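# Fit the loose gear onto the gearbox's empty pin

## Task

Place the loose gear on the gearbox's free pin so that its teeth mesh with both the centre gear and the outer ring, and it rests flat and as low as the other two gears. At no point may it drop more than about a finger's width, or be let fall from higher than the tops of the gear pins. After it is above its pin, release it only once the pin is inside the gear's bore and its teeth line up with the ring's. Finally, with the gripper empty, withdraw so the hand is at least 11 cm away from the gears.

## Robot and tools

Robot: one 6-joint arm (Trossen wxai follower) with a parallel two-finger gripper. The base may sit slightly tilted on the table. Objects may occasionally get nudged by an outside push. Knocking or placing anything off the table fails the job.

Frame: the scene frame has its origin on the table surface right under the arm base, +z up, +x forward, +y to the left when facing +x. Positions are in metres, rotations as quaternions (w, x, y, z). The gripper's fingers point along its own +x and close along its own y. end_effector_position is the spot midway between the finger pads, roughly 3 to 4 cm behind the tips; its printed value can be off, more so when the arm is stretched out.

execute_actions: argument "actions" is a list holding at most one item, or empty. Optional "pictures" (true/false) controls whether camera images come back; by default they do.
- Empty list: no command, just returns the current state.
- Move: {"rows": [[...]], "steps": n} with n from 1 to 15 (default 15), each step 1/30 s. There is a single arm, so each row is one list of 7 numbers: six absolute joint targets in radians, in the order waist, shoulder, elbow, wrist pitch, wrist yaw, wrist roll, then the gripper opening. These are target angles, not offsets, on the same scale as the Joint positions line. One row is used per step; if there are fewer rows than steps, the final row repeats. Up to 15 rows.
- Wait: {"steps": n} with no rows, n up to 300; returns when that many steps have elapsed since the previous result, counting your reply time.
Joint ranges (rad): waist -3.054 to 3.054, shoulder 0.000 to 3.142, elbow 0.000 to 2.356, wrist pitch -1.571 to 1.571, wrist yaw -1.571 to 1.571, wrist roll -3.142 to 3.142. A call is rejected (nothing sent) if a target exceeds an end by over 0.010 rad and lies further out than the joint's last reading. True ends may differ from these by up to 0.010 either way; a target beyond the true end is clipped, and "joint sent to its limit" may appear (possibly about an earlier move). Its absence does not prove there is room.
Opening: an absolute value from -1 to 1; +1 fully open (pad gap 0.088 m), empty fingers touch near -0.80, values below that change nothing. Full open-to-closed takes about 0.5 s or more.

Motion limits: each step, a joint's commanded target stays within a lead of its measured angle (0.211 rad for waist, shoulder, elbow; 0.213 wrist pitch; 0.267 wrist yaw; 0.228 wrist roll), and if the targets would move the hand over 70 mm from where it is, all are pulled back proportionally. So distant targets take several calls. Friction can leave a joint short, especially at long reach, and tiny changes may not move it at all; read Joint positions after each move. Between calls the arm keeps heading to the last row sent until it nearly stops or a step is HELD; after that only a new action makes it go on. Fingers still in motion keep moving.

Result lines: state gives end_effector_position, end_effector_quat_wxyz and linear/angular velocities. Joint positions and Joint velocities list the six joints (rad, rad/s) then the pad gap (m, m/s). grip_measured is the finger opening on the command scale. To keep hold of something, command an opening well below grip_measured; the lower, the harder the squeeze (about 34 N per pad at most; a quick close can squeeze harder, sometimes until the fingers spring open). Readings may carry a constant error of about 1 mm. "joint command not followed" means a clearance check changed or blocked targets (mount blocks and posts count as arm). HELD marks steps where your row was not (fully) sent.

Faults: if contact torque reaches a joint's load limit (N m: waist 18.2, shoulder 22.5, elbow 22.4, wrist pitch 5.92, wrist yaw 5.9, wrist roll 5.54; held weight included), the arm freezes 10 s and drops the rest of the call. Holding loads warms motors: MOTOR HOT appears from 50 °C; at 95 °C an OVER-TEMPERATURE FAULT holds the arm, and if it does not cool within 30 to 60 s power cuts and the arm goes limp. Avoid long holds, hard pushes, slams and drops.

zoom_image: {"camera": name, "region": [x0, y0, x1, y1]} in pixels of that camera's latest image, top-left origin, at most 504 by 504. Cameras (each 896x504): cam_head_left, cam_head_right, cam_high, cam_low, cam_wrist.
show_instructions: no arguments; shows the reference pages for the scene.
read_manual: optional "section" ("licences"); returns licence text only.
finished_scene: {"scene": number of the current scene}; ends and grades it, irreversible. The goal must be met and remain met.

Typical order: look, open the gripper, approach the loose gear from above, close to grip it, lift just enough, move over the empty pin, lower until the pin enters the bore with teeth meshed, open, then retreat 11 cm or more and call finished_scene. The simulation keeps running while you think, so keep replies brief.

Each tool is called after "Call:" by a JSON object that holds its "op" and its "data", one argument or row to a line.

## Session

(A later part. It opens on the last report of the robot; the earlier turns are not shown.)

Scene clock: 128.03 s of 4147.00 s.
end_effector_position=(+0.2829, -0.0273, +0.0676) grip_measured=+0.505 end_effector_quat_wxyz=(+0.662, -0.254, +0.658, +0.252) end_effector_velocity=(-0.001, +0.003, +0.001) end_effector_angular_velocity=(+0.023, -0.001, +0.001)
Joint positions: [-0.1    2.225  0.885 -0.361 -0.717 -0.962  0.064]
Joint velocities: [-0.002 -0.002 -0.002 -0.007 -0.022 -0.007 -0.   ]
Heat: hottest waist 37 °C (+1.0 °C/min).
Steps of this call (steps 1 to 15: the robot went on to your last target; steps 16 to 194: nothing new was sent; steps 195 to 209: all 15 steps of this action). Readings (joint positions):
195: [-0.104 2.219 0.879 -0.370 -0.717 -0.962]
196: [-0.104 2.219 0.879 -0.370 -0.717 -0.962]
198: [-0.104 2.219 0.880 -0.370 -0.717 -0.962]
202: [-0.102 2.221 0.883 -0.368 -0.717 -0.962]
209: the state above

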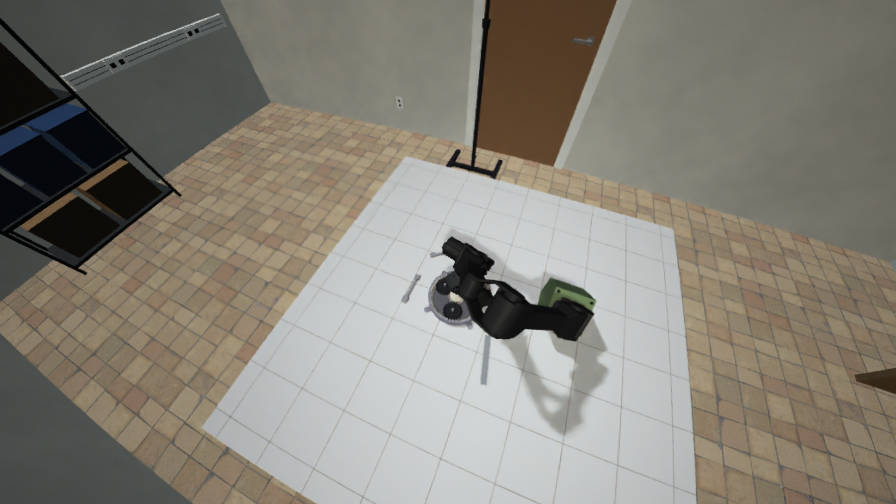

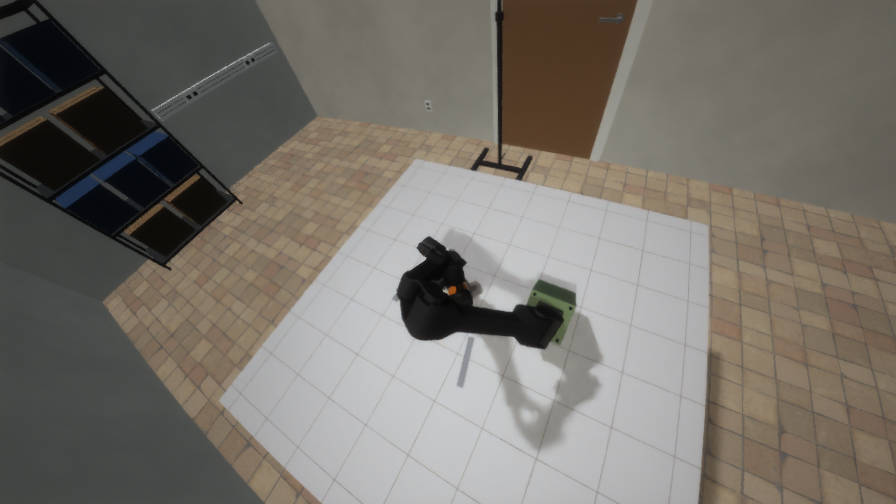

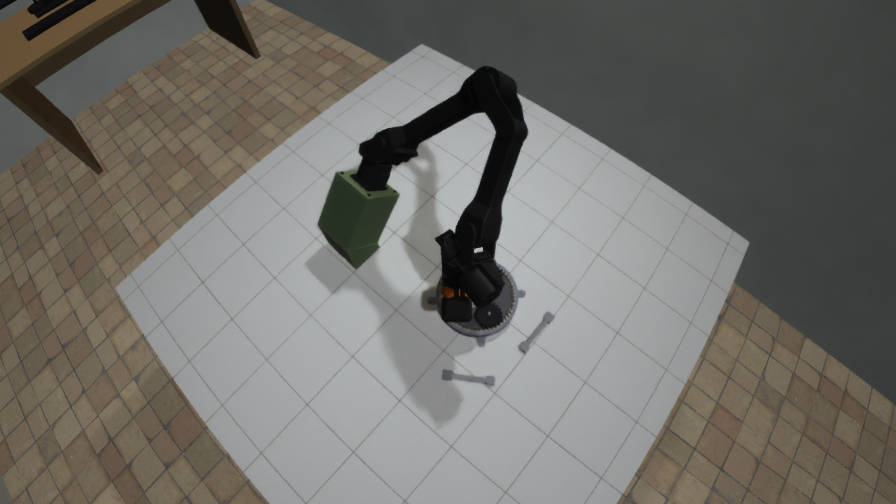

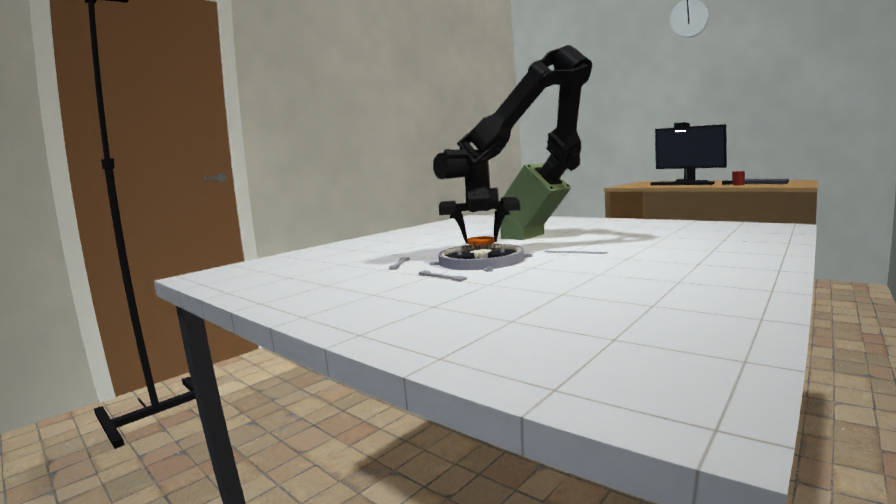

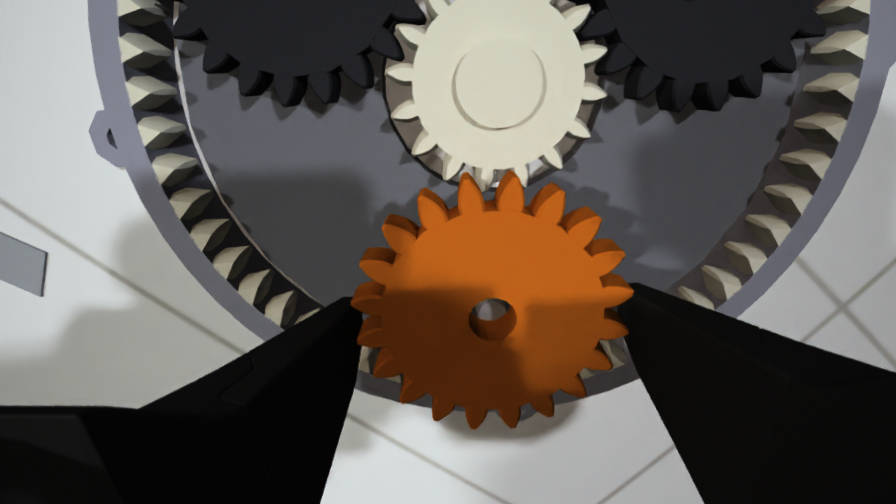

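Call:
{"op": "execute_actions", "data": {
  "actions": [
    {"rows":[[-0.093,2.244,0.89,-0.35,-0.72,-0.963,0.25],[-0.093,2.244,0.89,-0.35,-0.72,-0.963,0.25],[-0.093,2.244,0.89,-0.35,-0.72,-0.963,0.25],[-0.087,2.25,0.889,-0.342,-0.72,-0.963,0.25]],"steps":15}
  ]
}}

Call:
{"op": "zoom_image", "data": {
  "camera": "cam_wrist",
  "region": [340,100,660,440]
}}

Scene clock: 131.90 s of 4147.00 s.
end_effector_position=(+0.2851, -0.0292, +0.0673) grip_measured=+0.505 end_effector_quat_wxyz=(+0.664, -0.258, +0.655, +0.251) end_effector_velocity=(+0.002, +0.003, +0.001) end_effector_angular_velocity=(+0.020, -0.012, +0.011)
Joint positions: [-0.102  2.23   0.887 -0.348 -0.715 -0.962  0.064]
Joint velocities: [-0.002 -0.002 -0.002  0.007 -0.022 -0.007 -0.   ]
Heat: hottest waist 37 °C (+1.0 °C/min).
Steps of this call (steps 1 to 15: the robot went on to your last target; steps 16 to 101: nothing new was sent; steps 102 to 116: all 15 steps of this action). Readings (joint positions):
102: [-0.100 2.226 0.887 -0.357 -0.720 -0.962]
103: [-0.100 2.227 0.887 -0.357 -0.720 -0.962]
105: [-0.100 2.227 0.887 -0.356 -0.719 -0.962]
109: [-0.101 2.229 0.887 -0.352 -0.717 -0.962]
116: the state above

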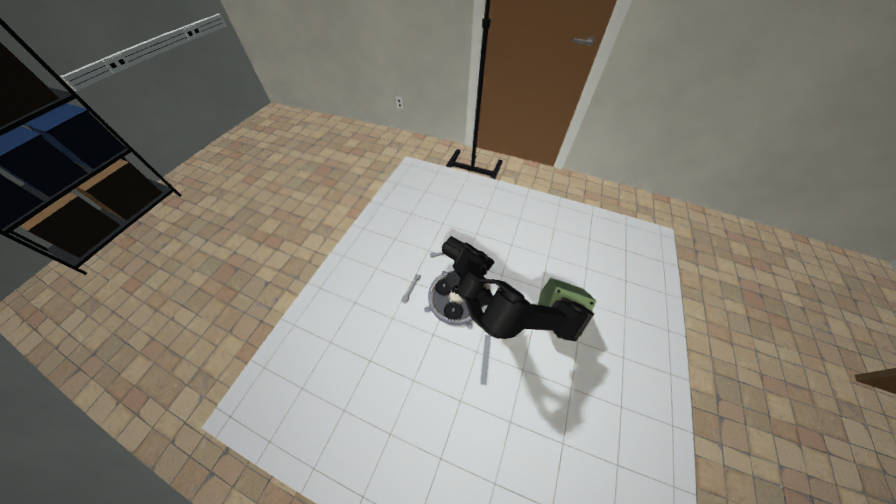

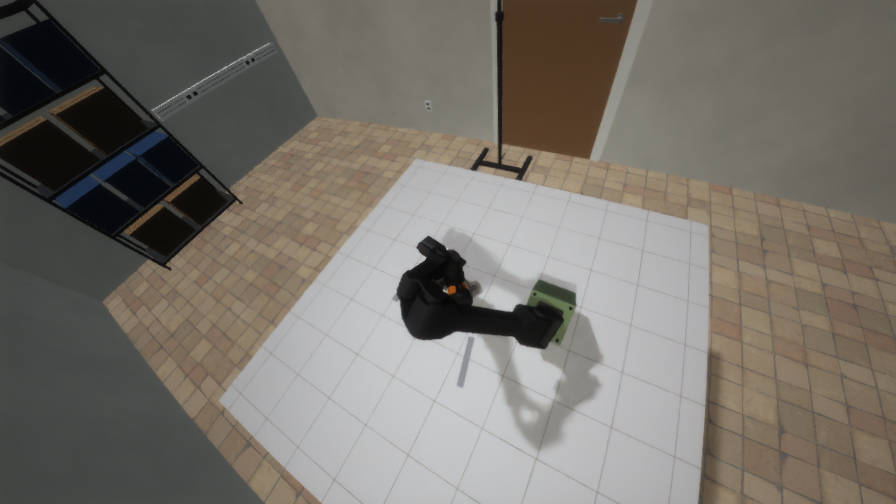

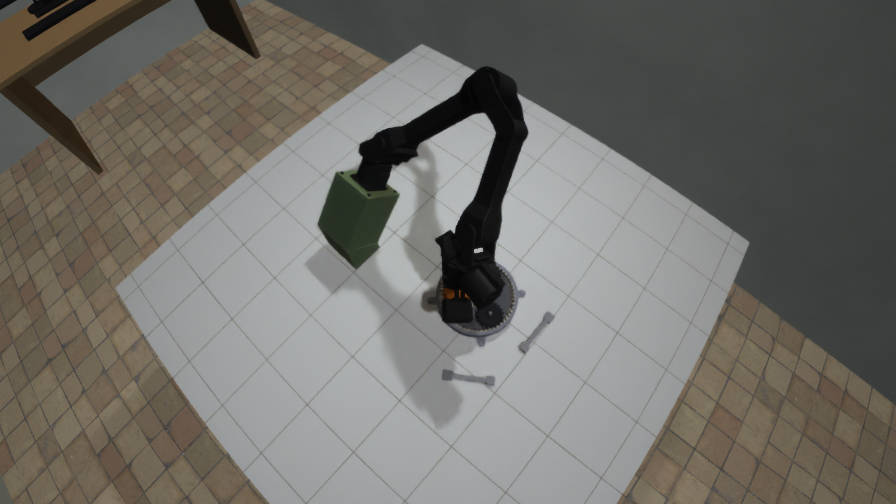

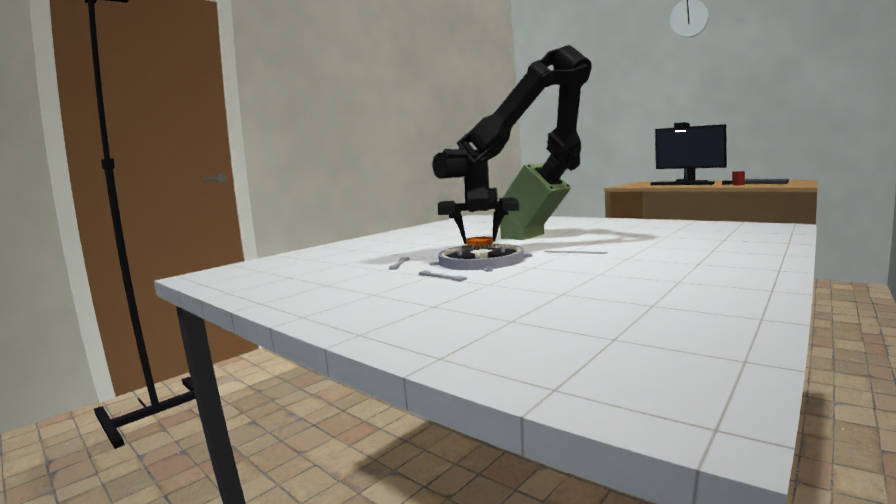

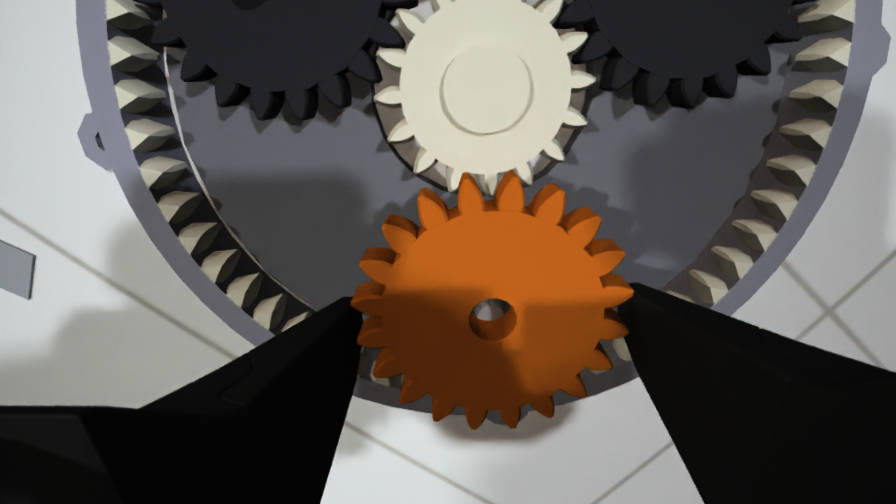

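Region (340, 100, 660, 440) of cam_wrist's 896x504 image, scaled by 1.482, with more detail than that image has; it fills the left 474 columns of this view, and the rest is white.

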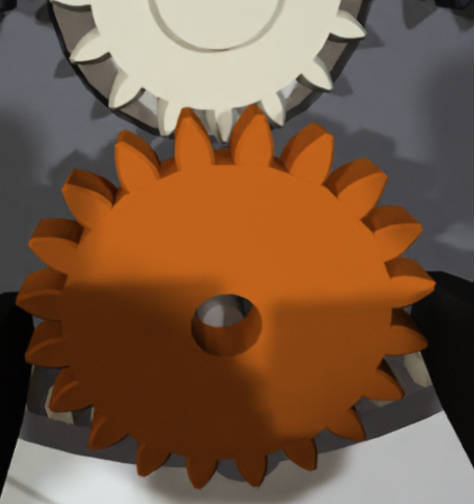

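Call:
{"op": "execute_actions", "data": {
  "actions": [
    {"rows":[[-0.102,2.208,0.88,-0.366,-0.72,-0.963,0.25],[-0.102,2.208,0.88,-0.366,-0.72,-0.963,0.25],[-0.102,2.208,0.88,-0.366,-0.72,-0.963,0.25],[-0.102,2.208,0.88,-0.366,-0.72,-0.963,0.25],[-0.102,2.208,0.88,-0.366,-0.72,-0.963,0.25],[-0.102,2.208,0.88,-0.366,-0.72,-0.963,0.25],[-0.097,2.208,0.882,-0.366,-0.72,-0.963,0.25]],"steps":15}
  ]
}}

Call:
{"op": "zoom_image", "data": {
  "camera": "cam_wrist",
  "region": [420,240,570,380]
}}

Call:
{"op": "zoom_image", "data": {
  "camera": "cam_low",
  "region": [440,210,530,270]
}}

Scene clock: 146.73 s of 4147.00 s.
end_effector_position=(+0.2835, -0.0260, +0.0680) grip_measured=+0.505 end_effector_quat_wxyz=(+0.662, -0.255, +0.658, +0.253) end_effector_velocity=(-0.003, +0.005, +0.002) end_effector_angular_velocity=(+0.024, +0.006, +0.009)
Joint positions: [-0.097  2.221  0.886 -0.365 -0.717 -0.962  0.064]
Joint velocities: [-0.002 -0.007 -0.002 -0.022 -0.022 -0.022 -0.   ]
Heat: hottest waist 36 °C (-1.0 °C/min).
Steps of this call (steps 1 to 15: the robot went on to your last target; steps 16 to 430: nothing new was sent; steps 431 to 445: all 15 steps of this action). Readings (joint positions):
431: [-0.101 2.232 0.888 -0.345 -0.716 -0.962]
432: [-0.101 2.231 0.888 -0.347 -0.717 -0.962]
434: [-0.101 2.229 0.887 -0.357 -0.717 -0.962]
438: [-0.100 2.225 0.886 -0.362 -0.717 -0.962]
445: the state above

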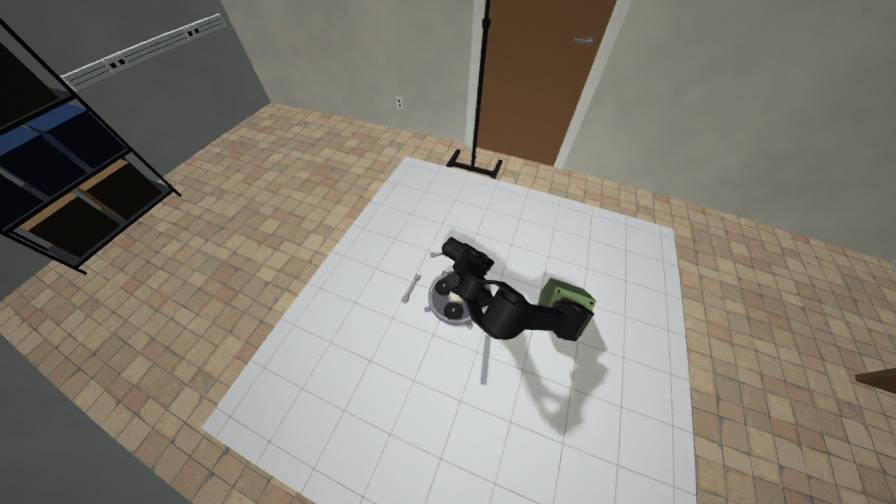

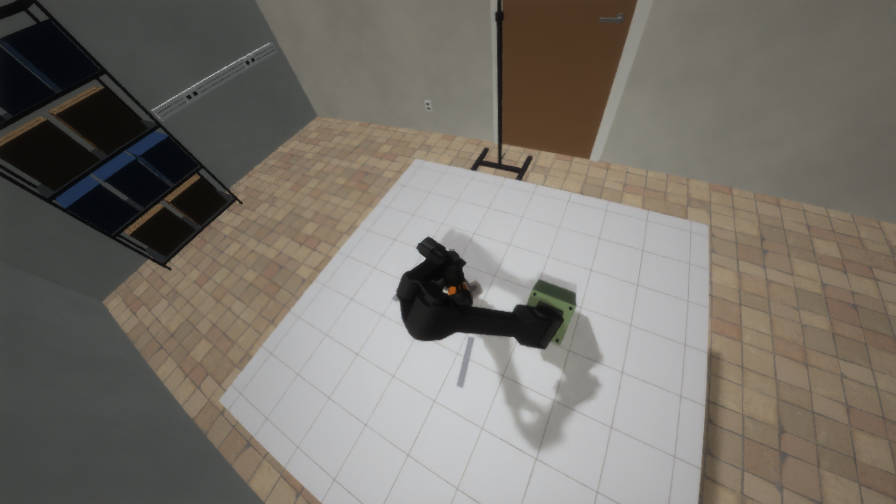

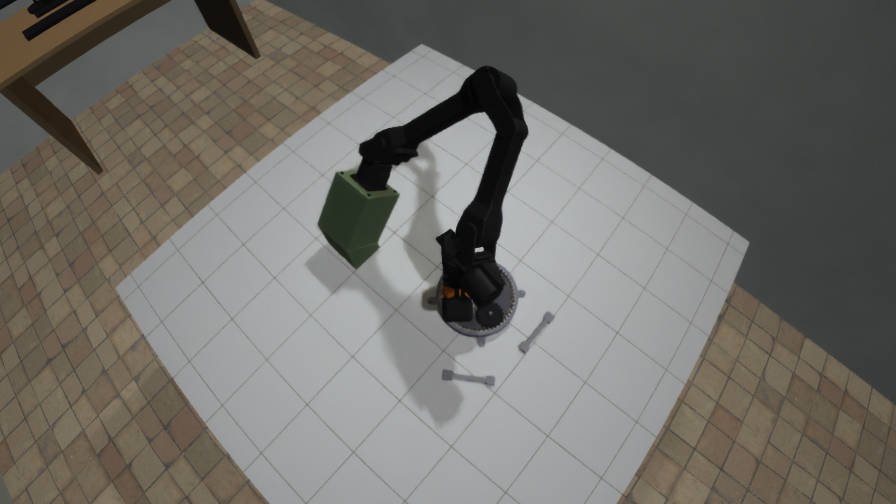

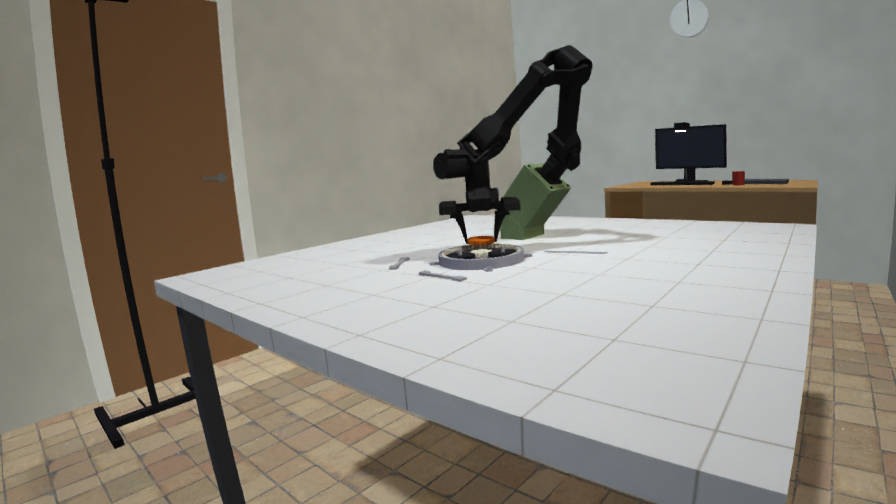

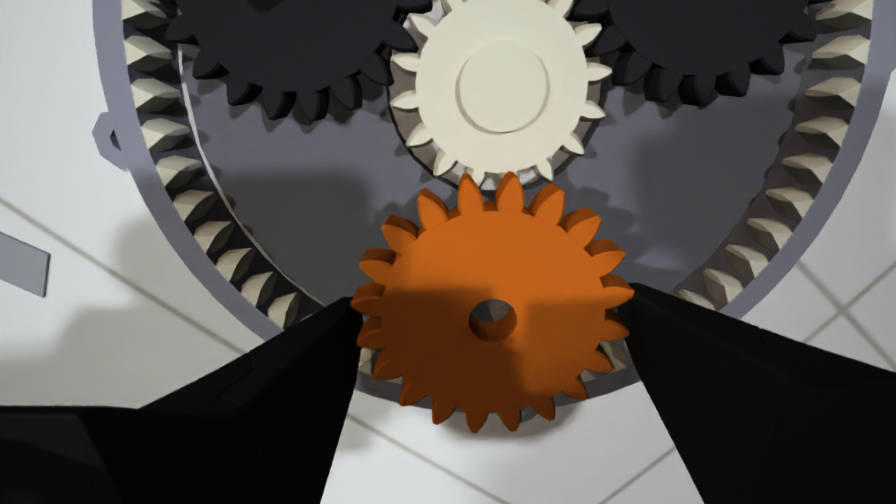

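Region (420, 240, 570, 380) of cam_wrist's 896x504 image, scaled by 3.360, with more detail than that image has; it fills the top 470 rows of this view, and the rest is white.

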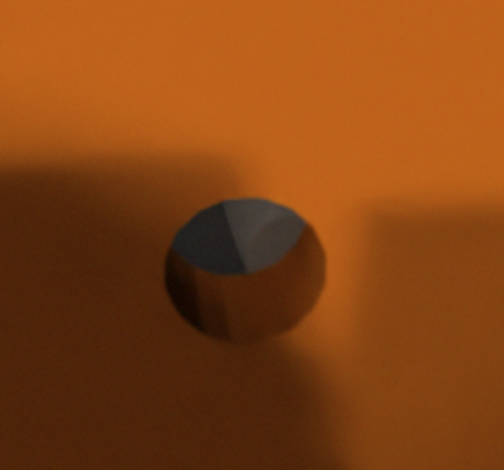

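Region (440, 210, 530, 270) of cam_low's 896x504 image, scaled by 5.600, with more detail than that image has.

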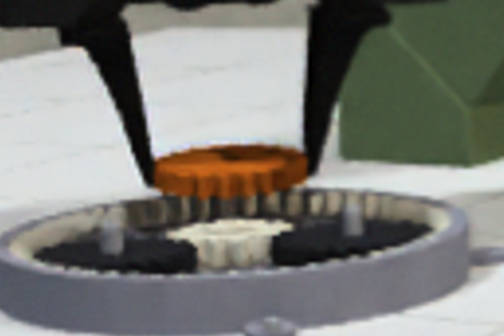

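Call:
{"op": "execute_actions", "data": {
  "actions": [
    {"rows":[[-0.105,2.221,0.884,-0.362,-0.72,-0.963,0.25],[-0.105,2.221,0.884,-0.362,-0.72,-0.963,0.25],[-0.105,2.221,0.884,-0.362,-0.72,-0.963,0.25],[-0.105,2.221,0.884,-0.362,-0.72,-0.963,0.25],[-0.105,2.232,0.884,-0.36,-0.72,-0.963,0.25]],"steps":15}
  ]
}}

Call:
{"op": "zoom_image", "data": {
  "camera": "cam_wrist",
  "region": [420,240,570,380]
}}

Scene clock: 154.23 s of 4147.00 s.
end_effector_position=(+0.2838, -0.0267, +0.0681) grip_measured=+0.505 end_effector_quat_wxyz=(+0.663, -0.255, +0.657, +0.252) end_effector_velocity=(-0.002, +0.001, -0.000) end_effector_angular_velocity=(+0.009, +0.006, -0.032)
Joint positions: [-0.099  2.223  0.886 -0.361 -0.717 -0.962  0.064]
Joint velocities: [-0.002  0.002 -0.002 -0.007 -0.007  0.022 -0.   ]
Heat: hottest shoulder 37 °C (+1.0 °C/min).
Steps of this call (steps 1 to 15: the robot went on to your last target; steps 16 to 210: nothing new was sent; steps 211 to 225: all 15 steps of this action). Readings (joint positions):
211: [-0.096 2.220 0.886 -0.365 -0.717 -0.962]
212: [-0.096 2.220 0.886 -0.365 -0.717 -0.962]
214: [-0.097 2.220 0.886 -0.365 -0.717 -0.962]
218: [-0.099 2.220 0.886 -0.362 -0.717 -0.962]
225: the state above

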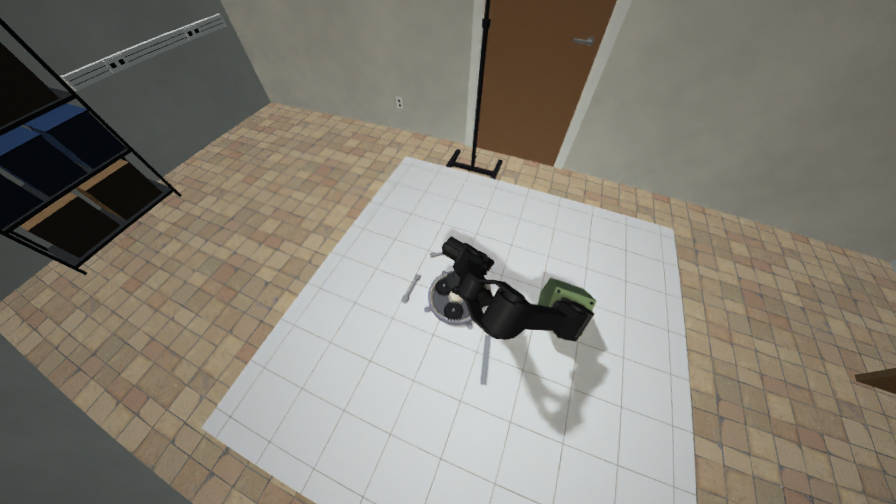

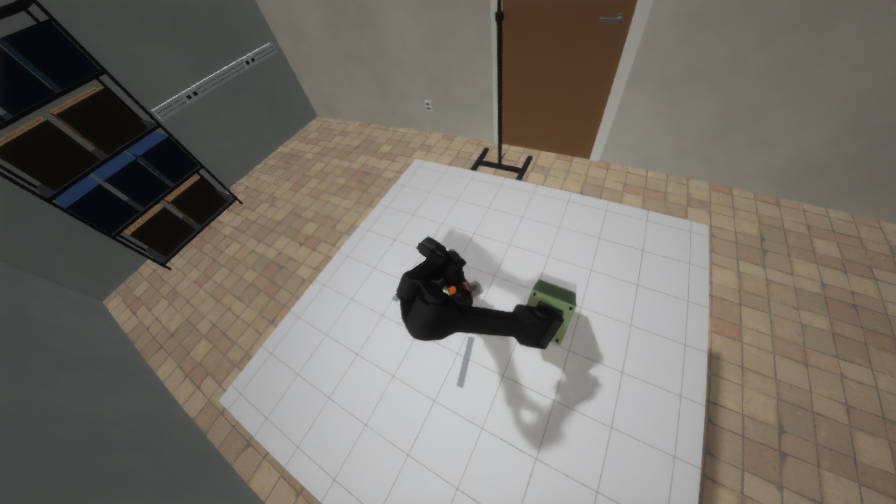

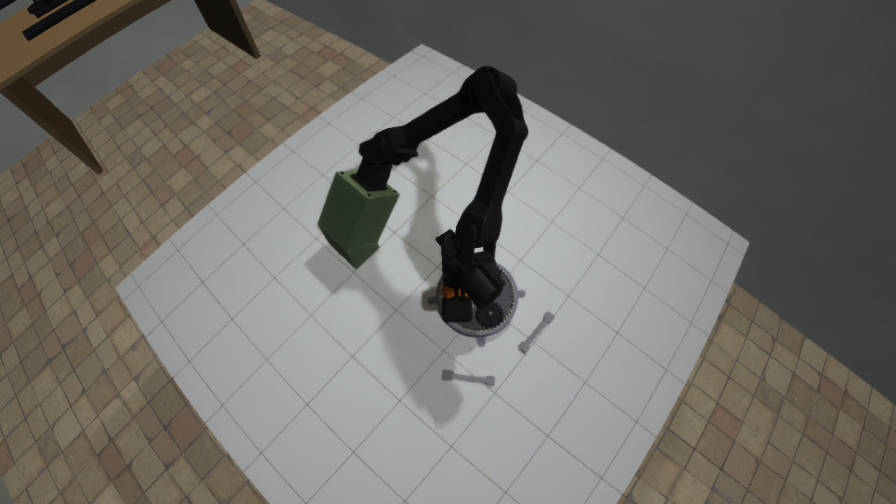

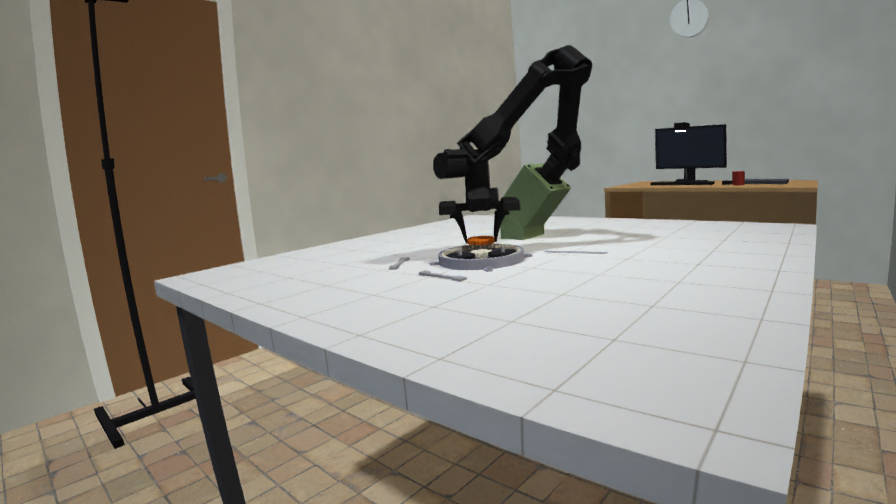

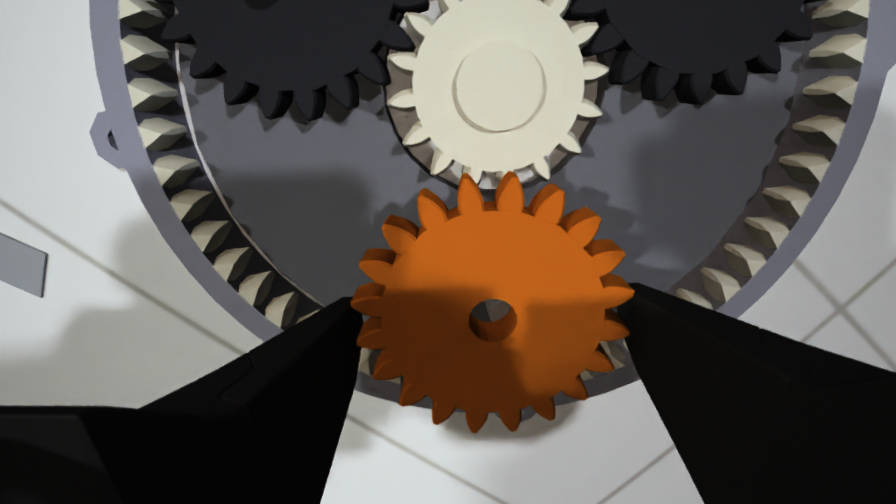

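Region (420, 240, 570, 380) of cam_wrist's 896x504 image, scaled by 3.360, with more detail than that image has; it fills the top 470 rows of this view, and the rest is white.

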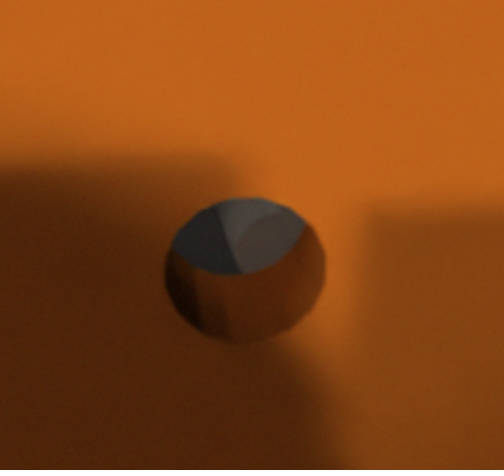

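Call:
{"op": "execute_actions", "data": {
  "actions": [
    {"rows":[[-0.114,2.225,0.88,-0.36,-0.72,-0.963,0.25],[-0.114,2.225,0.88,-0.36,-0.72,-0.963,0.25],[-0.114,2.225,0.88,-0.36,-0.72,-0.963,0.25],[-0.114,2.225,0.88,-0.36,-0.72,-0.963,0.25],[-0.114,2.237,0.88,-0.36,-0.72,-0.963,0.25]],"steps":15}
  ]
}}

Call:
{"op": "zoom_image", "data": {
  "camera": "cam_wrist",
  "region": [420,240,570,380]
}}

Scene clock: 161.03 s of 4147.00 s.
end_effector_position=(+0.2830, -0.0294, +0.0686) grip_measured=+0.505 end_effector_quat_wxyz=(+0.665, -0.251, +0.658, +0.249) end_effector_velocity=(-0.002, -0.001, +0.001) end_effector_angular_velocity=(+0.009, +0.002, -0.021)
Joint positions: [-0.108  2.228  0.885 -0.361 -0.717 -0.962  0.064]
Joint velocities: [-0.007  0.002 -0.002 -0.007 -0.007  0.007  0.   ]
Heat: hottest waist 37 °C (+1.0 °C/min).
Steps of this call (steps 1 to 15: the robot went on to your last target; steps 16 to 189: nothing new was sent; steps 190 to 204: all 15 steps of this action). Readings (joint positions):
190: [-0.100 2.224 0.885 -0.361 -0.717 -0.962]
191: [-0.101 2.224 0.885 -0.361 -0.717 -0.962]
193: [-0.105 2.224 0.885 -0.361 -0.717 -0.962]
197: [-0.108 2.225 0.885 -0.361 -0.717 -0.962]
204: the state above

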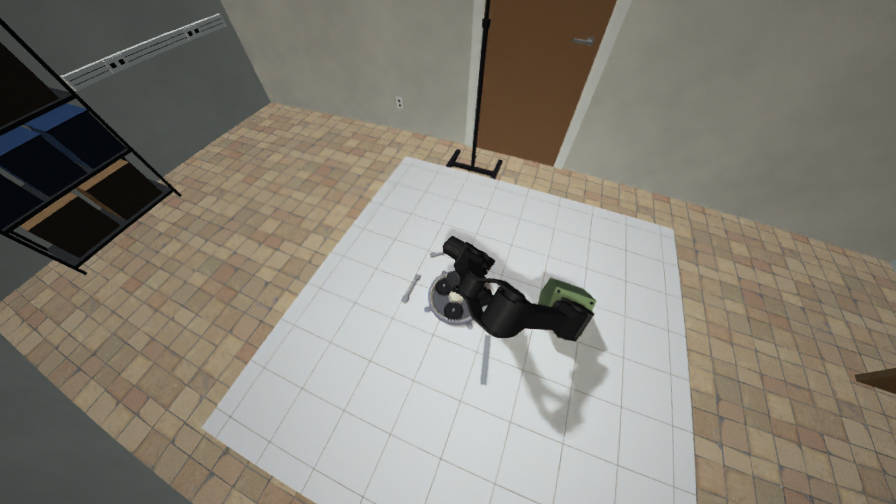

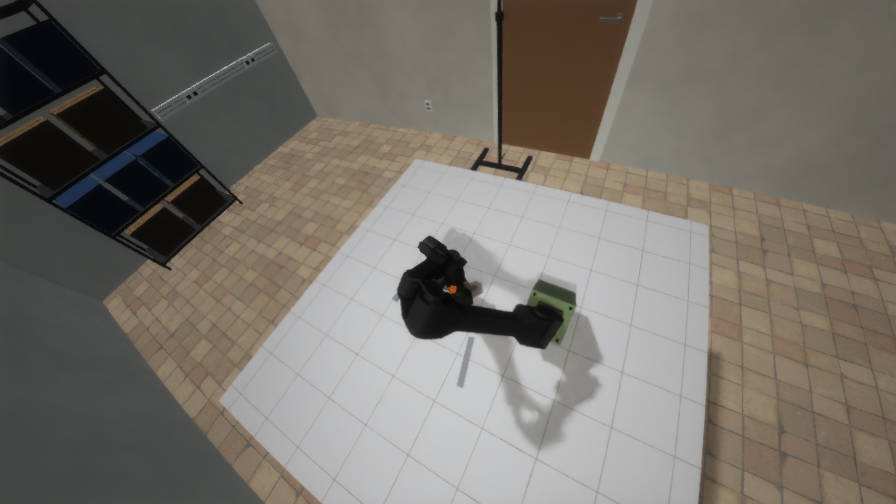

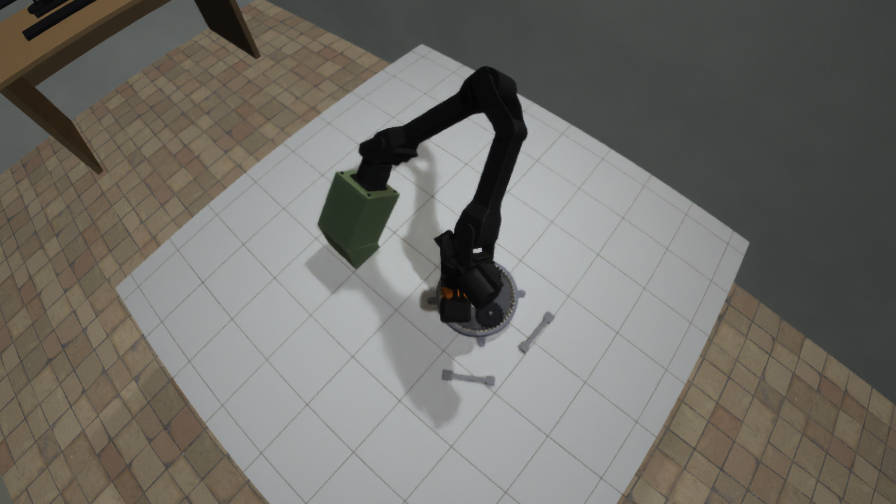

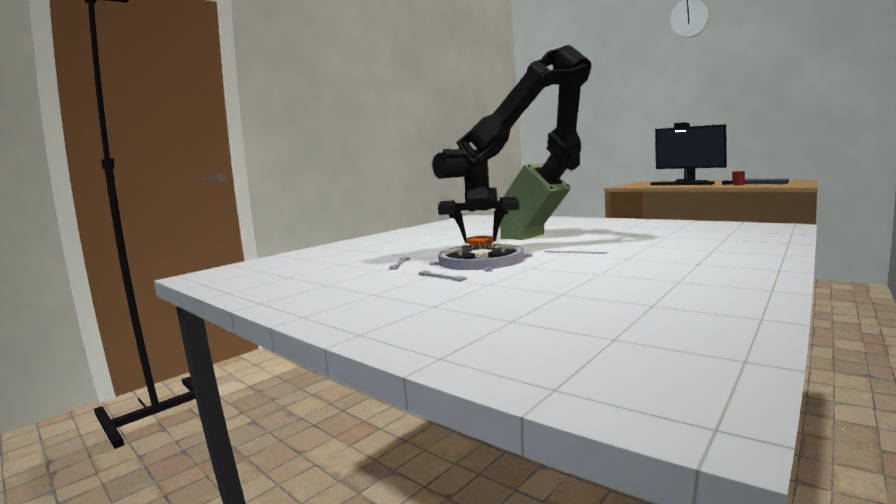

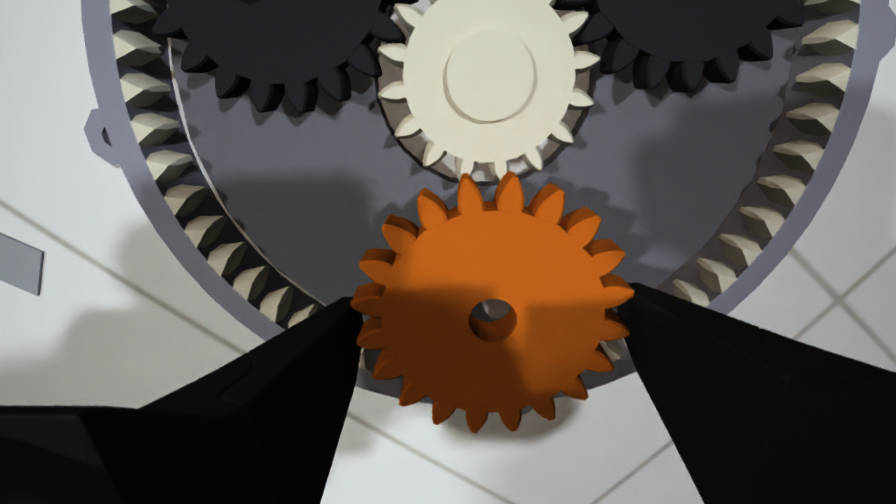

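Region (420, 240, 570, 380) of cam_wrist's 896x504 image, scaled by 3.360, with more detail than that image has; it fills the top 470 rows of this view, and the rest is white.

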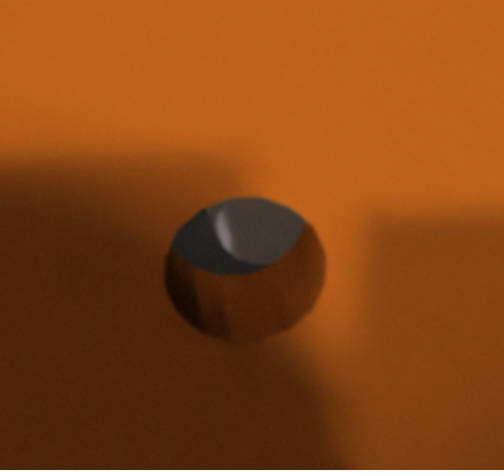

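Call:
{"op": "execute_actions", "data": {
  "actions": [
    {"rows":[[-0.118,2.238,0.895,-0.363,-0.72,-0.963,0.25]],"steps":12}
  ]
}}

Call:
{"op": "zoom_image", "data": {
  "camera": "cam_wrist",
  "region": [420,240,570,380]
}}

Scene clock: 165.80 s of 4147.00 s.
end_effector_position=(+0.2838, -0.0305, +0.0694) grip_measured=+0.505 end_effector_quat_wxyz=(+0.666, -0.251, +0.657, +0.248) end_effector_velocity=(-0.002, +0.002, +0.001) end_effector_angular_velocity=(+0.010, +0.009, -0.020)
Joint positions: [-0.112  2.229  0.887 -0.361 -0.717 -0.962  0.064]
Joint velocities: [-0.002 -0.002  0.002 -0.022 -0.007  0.007  0.001]
Heat: hottest waist 37 °C (+1.0 °C/min).
Steps of this call (steps 1 to 15: the robot went on to your last target; steps 16 to 131: nothing new was sent; steps 132 to 143: all 12 steps of this action). Readings (joint positions):
132: [-0.109 2.229 0.885 -0.361 -0.717 -0.962]
133: [-0.109 2.229 0.885 -0.361 -0.717 -0.962]
135: [-0.111 2.229 0.885 -0.361 -0.717 -0.962]
139: [-0.112 2.229 0.886 -0.361 -0.717 -0.962]
143: the state above

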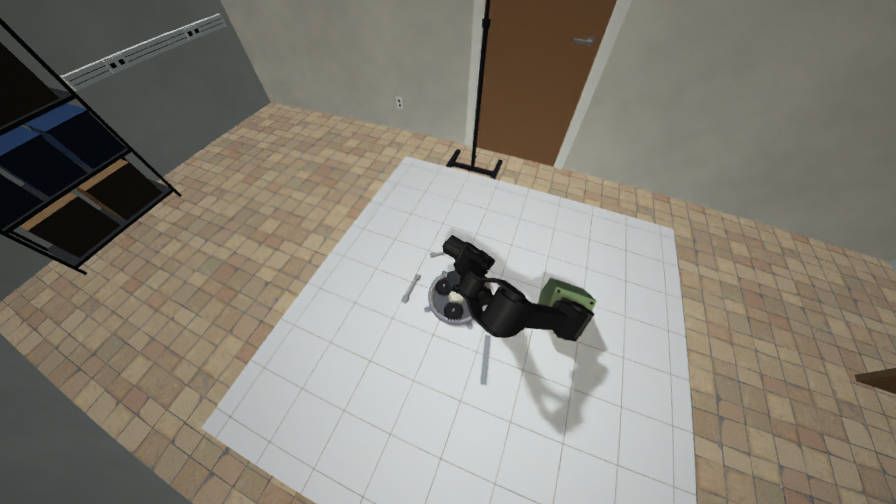

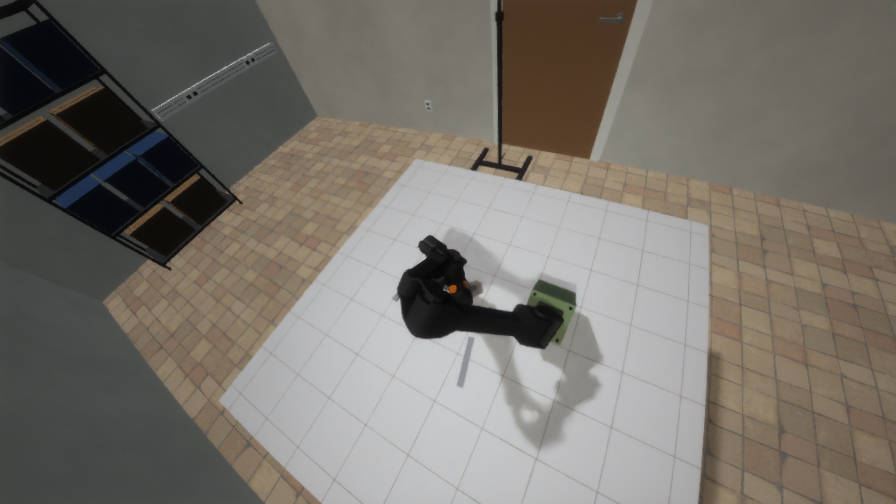

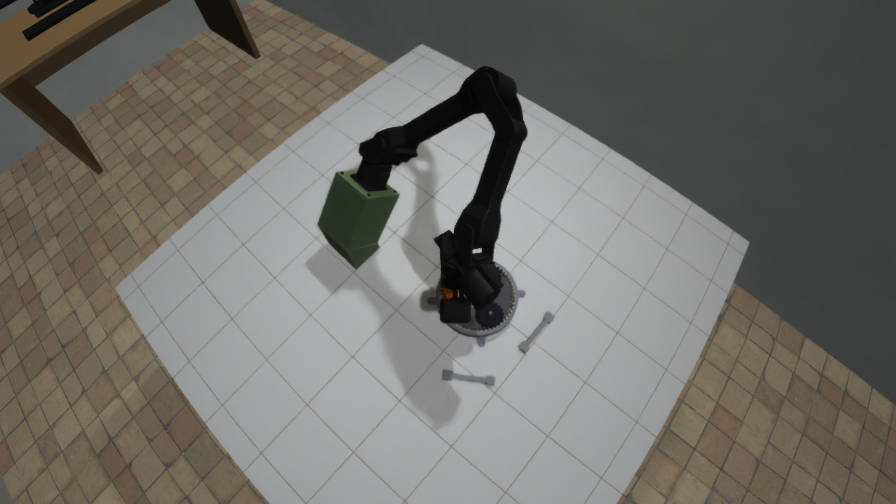

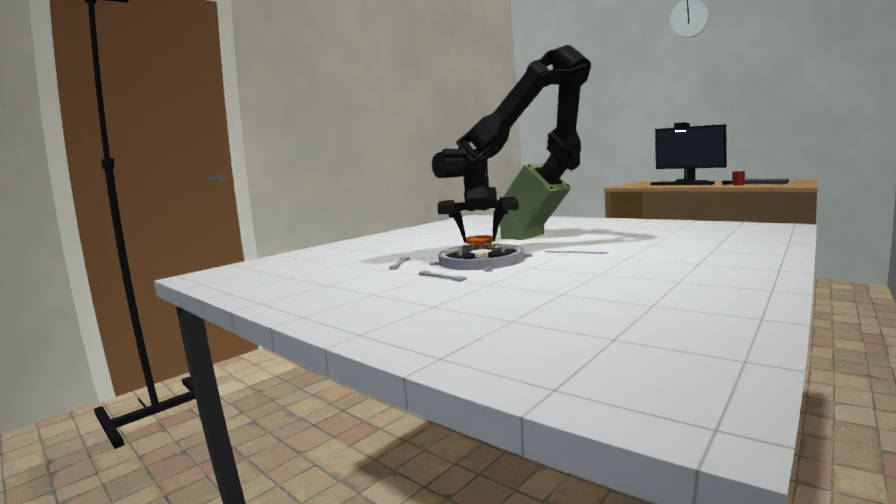

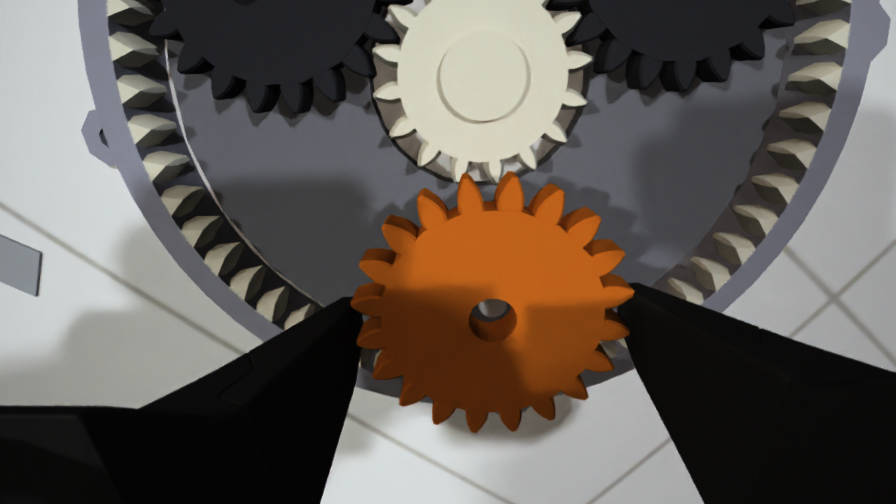

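Region (420, 240, 570, 380) of cam_wrist's 896x504 image, scaled by 3.360, with more detail than that image has; it fills the top 470 rows of this view, and the rest is white.

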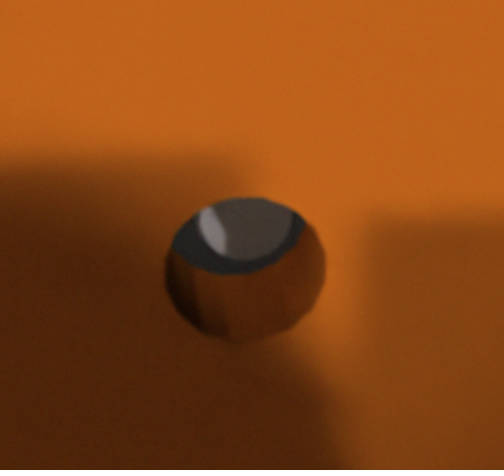

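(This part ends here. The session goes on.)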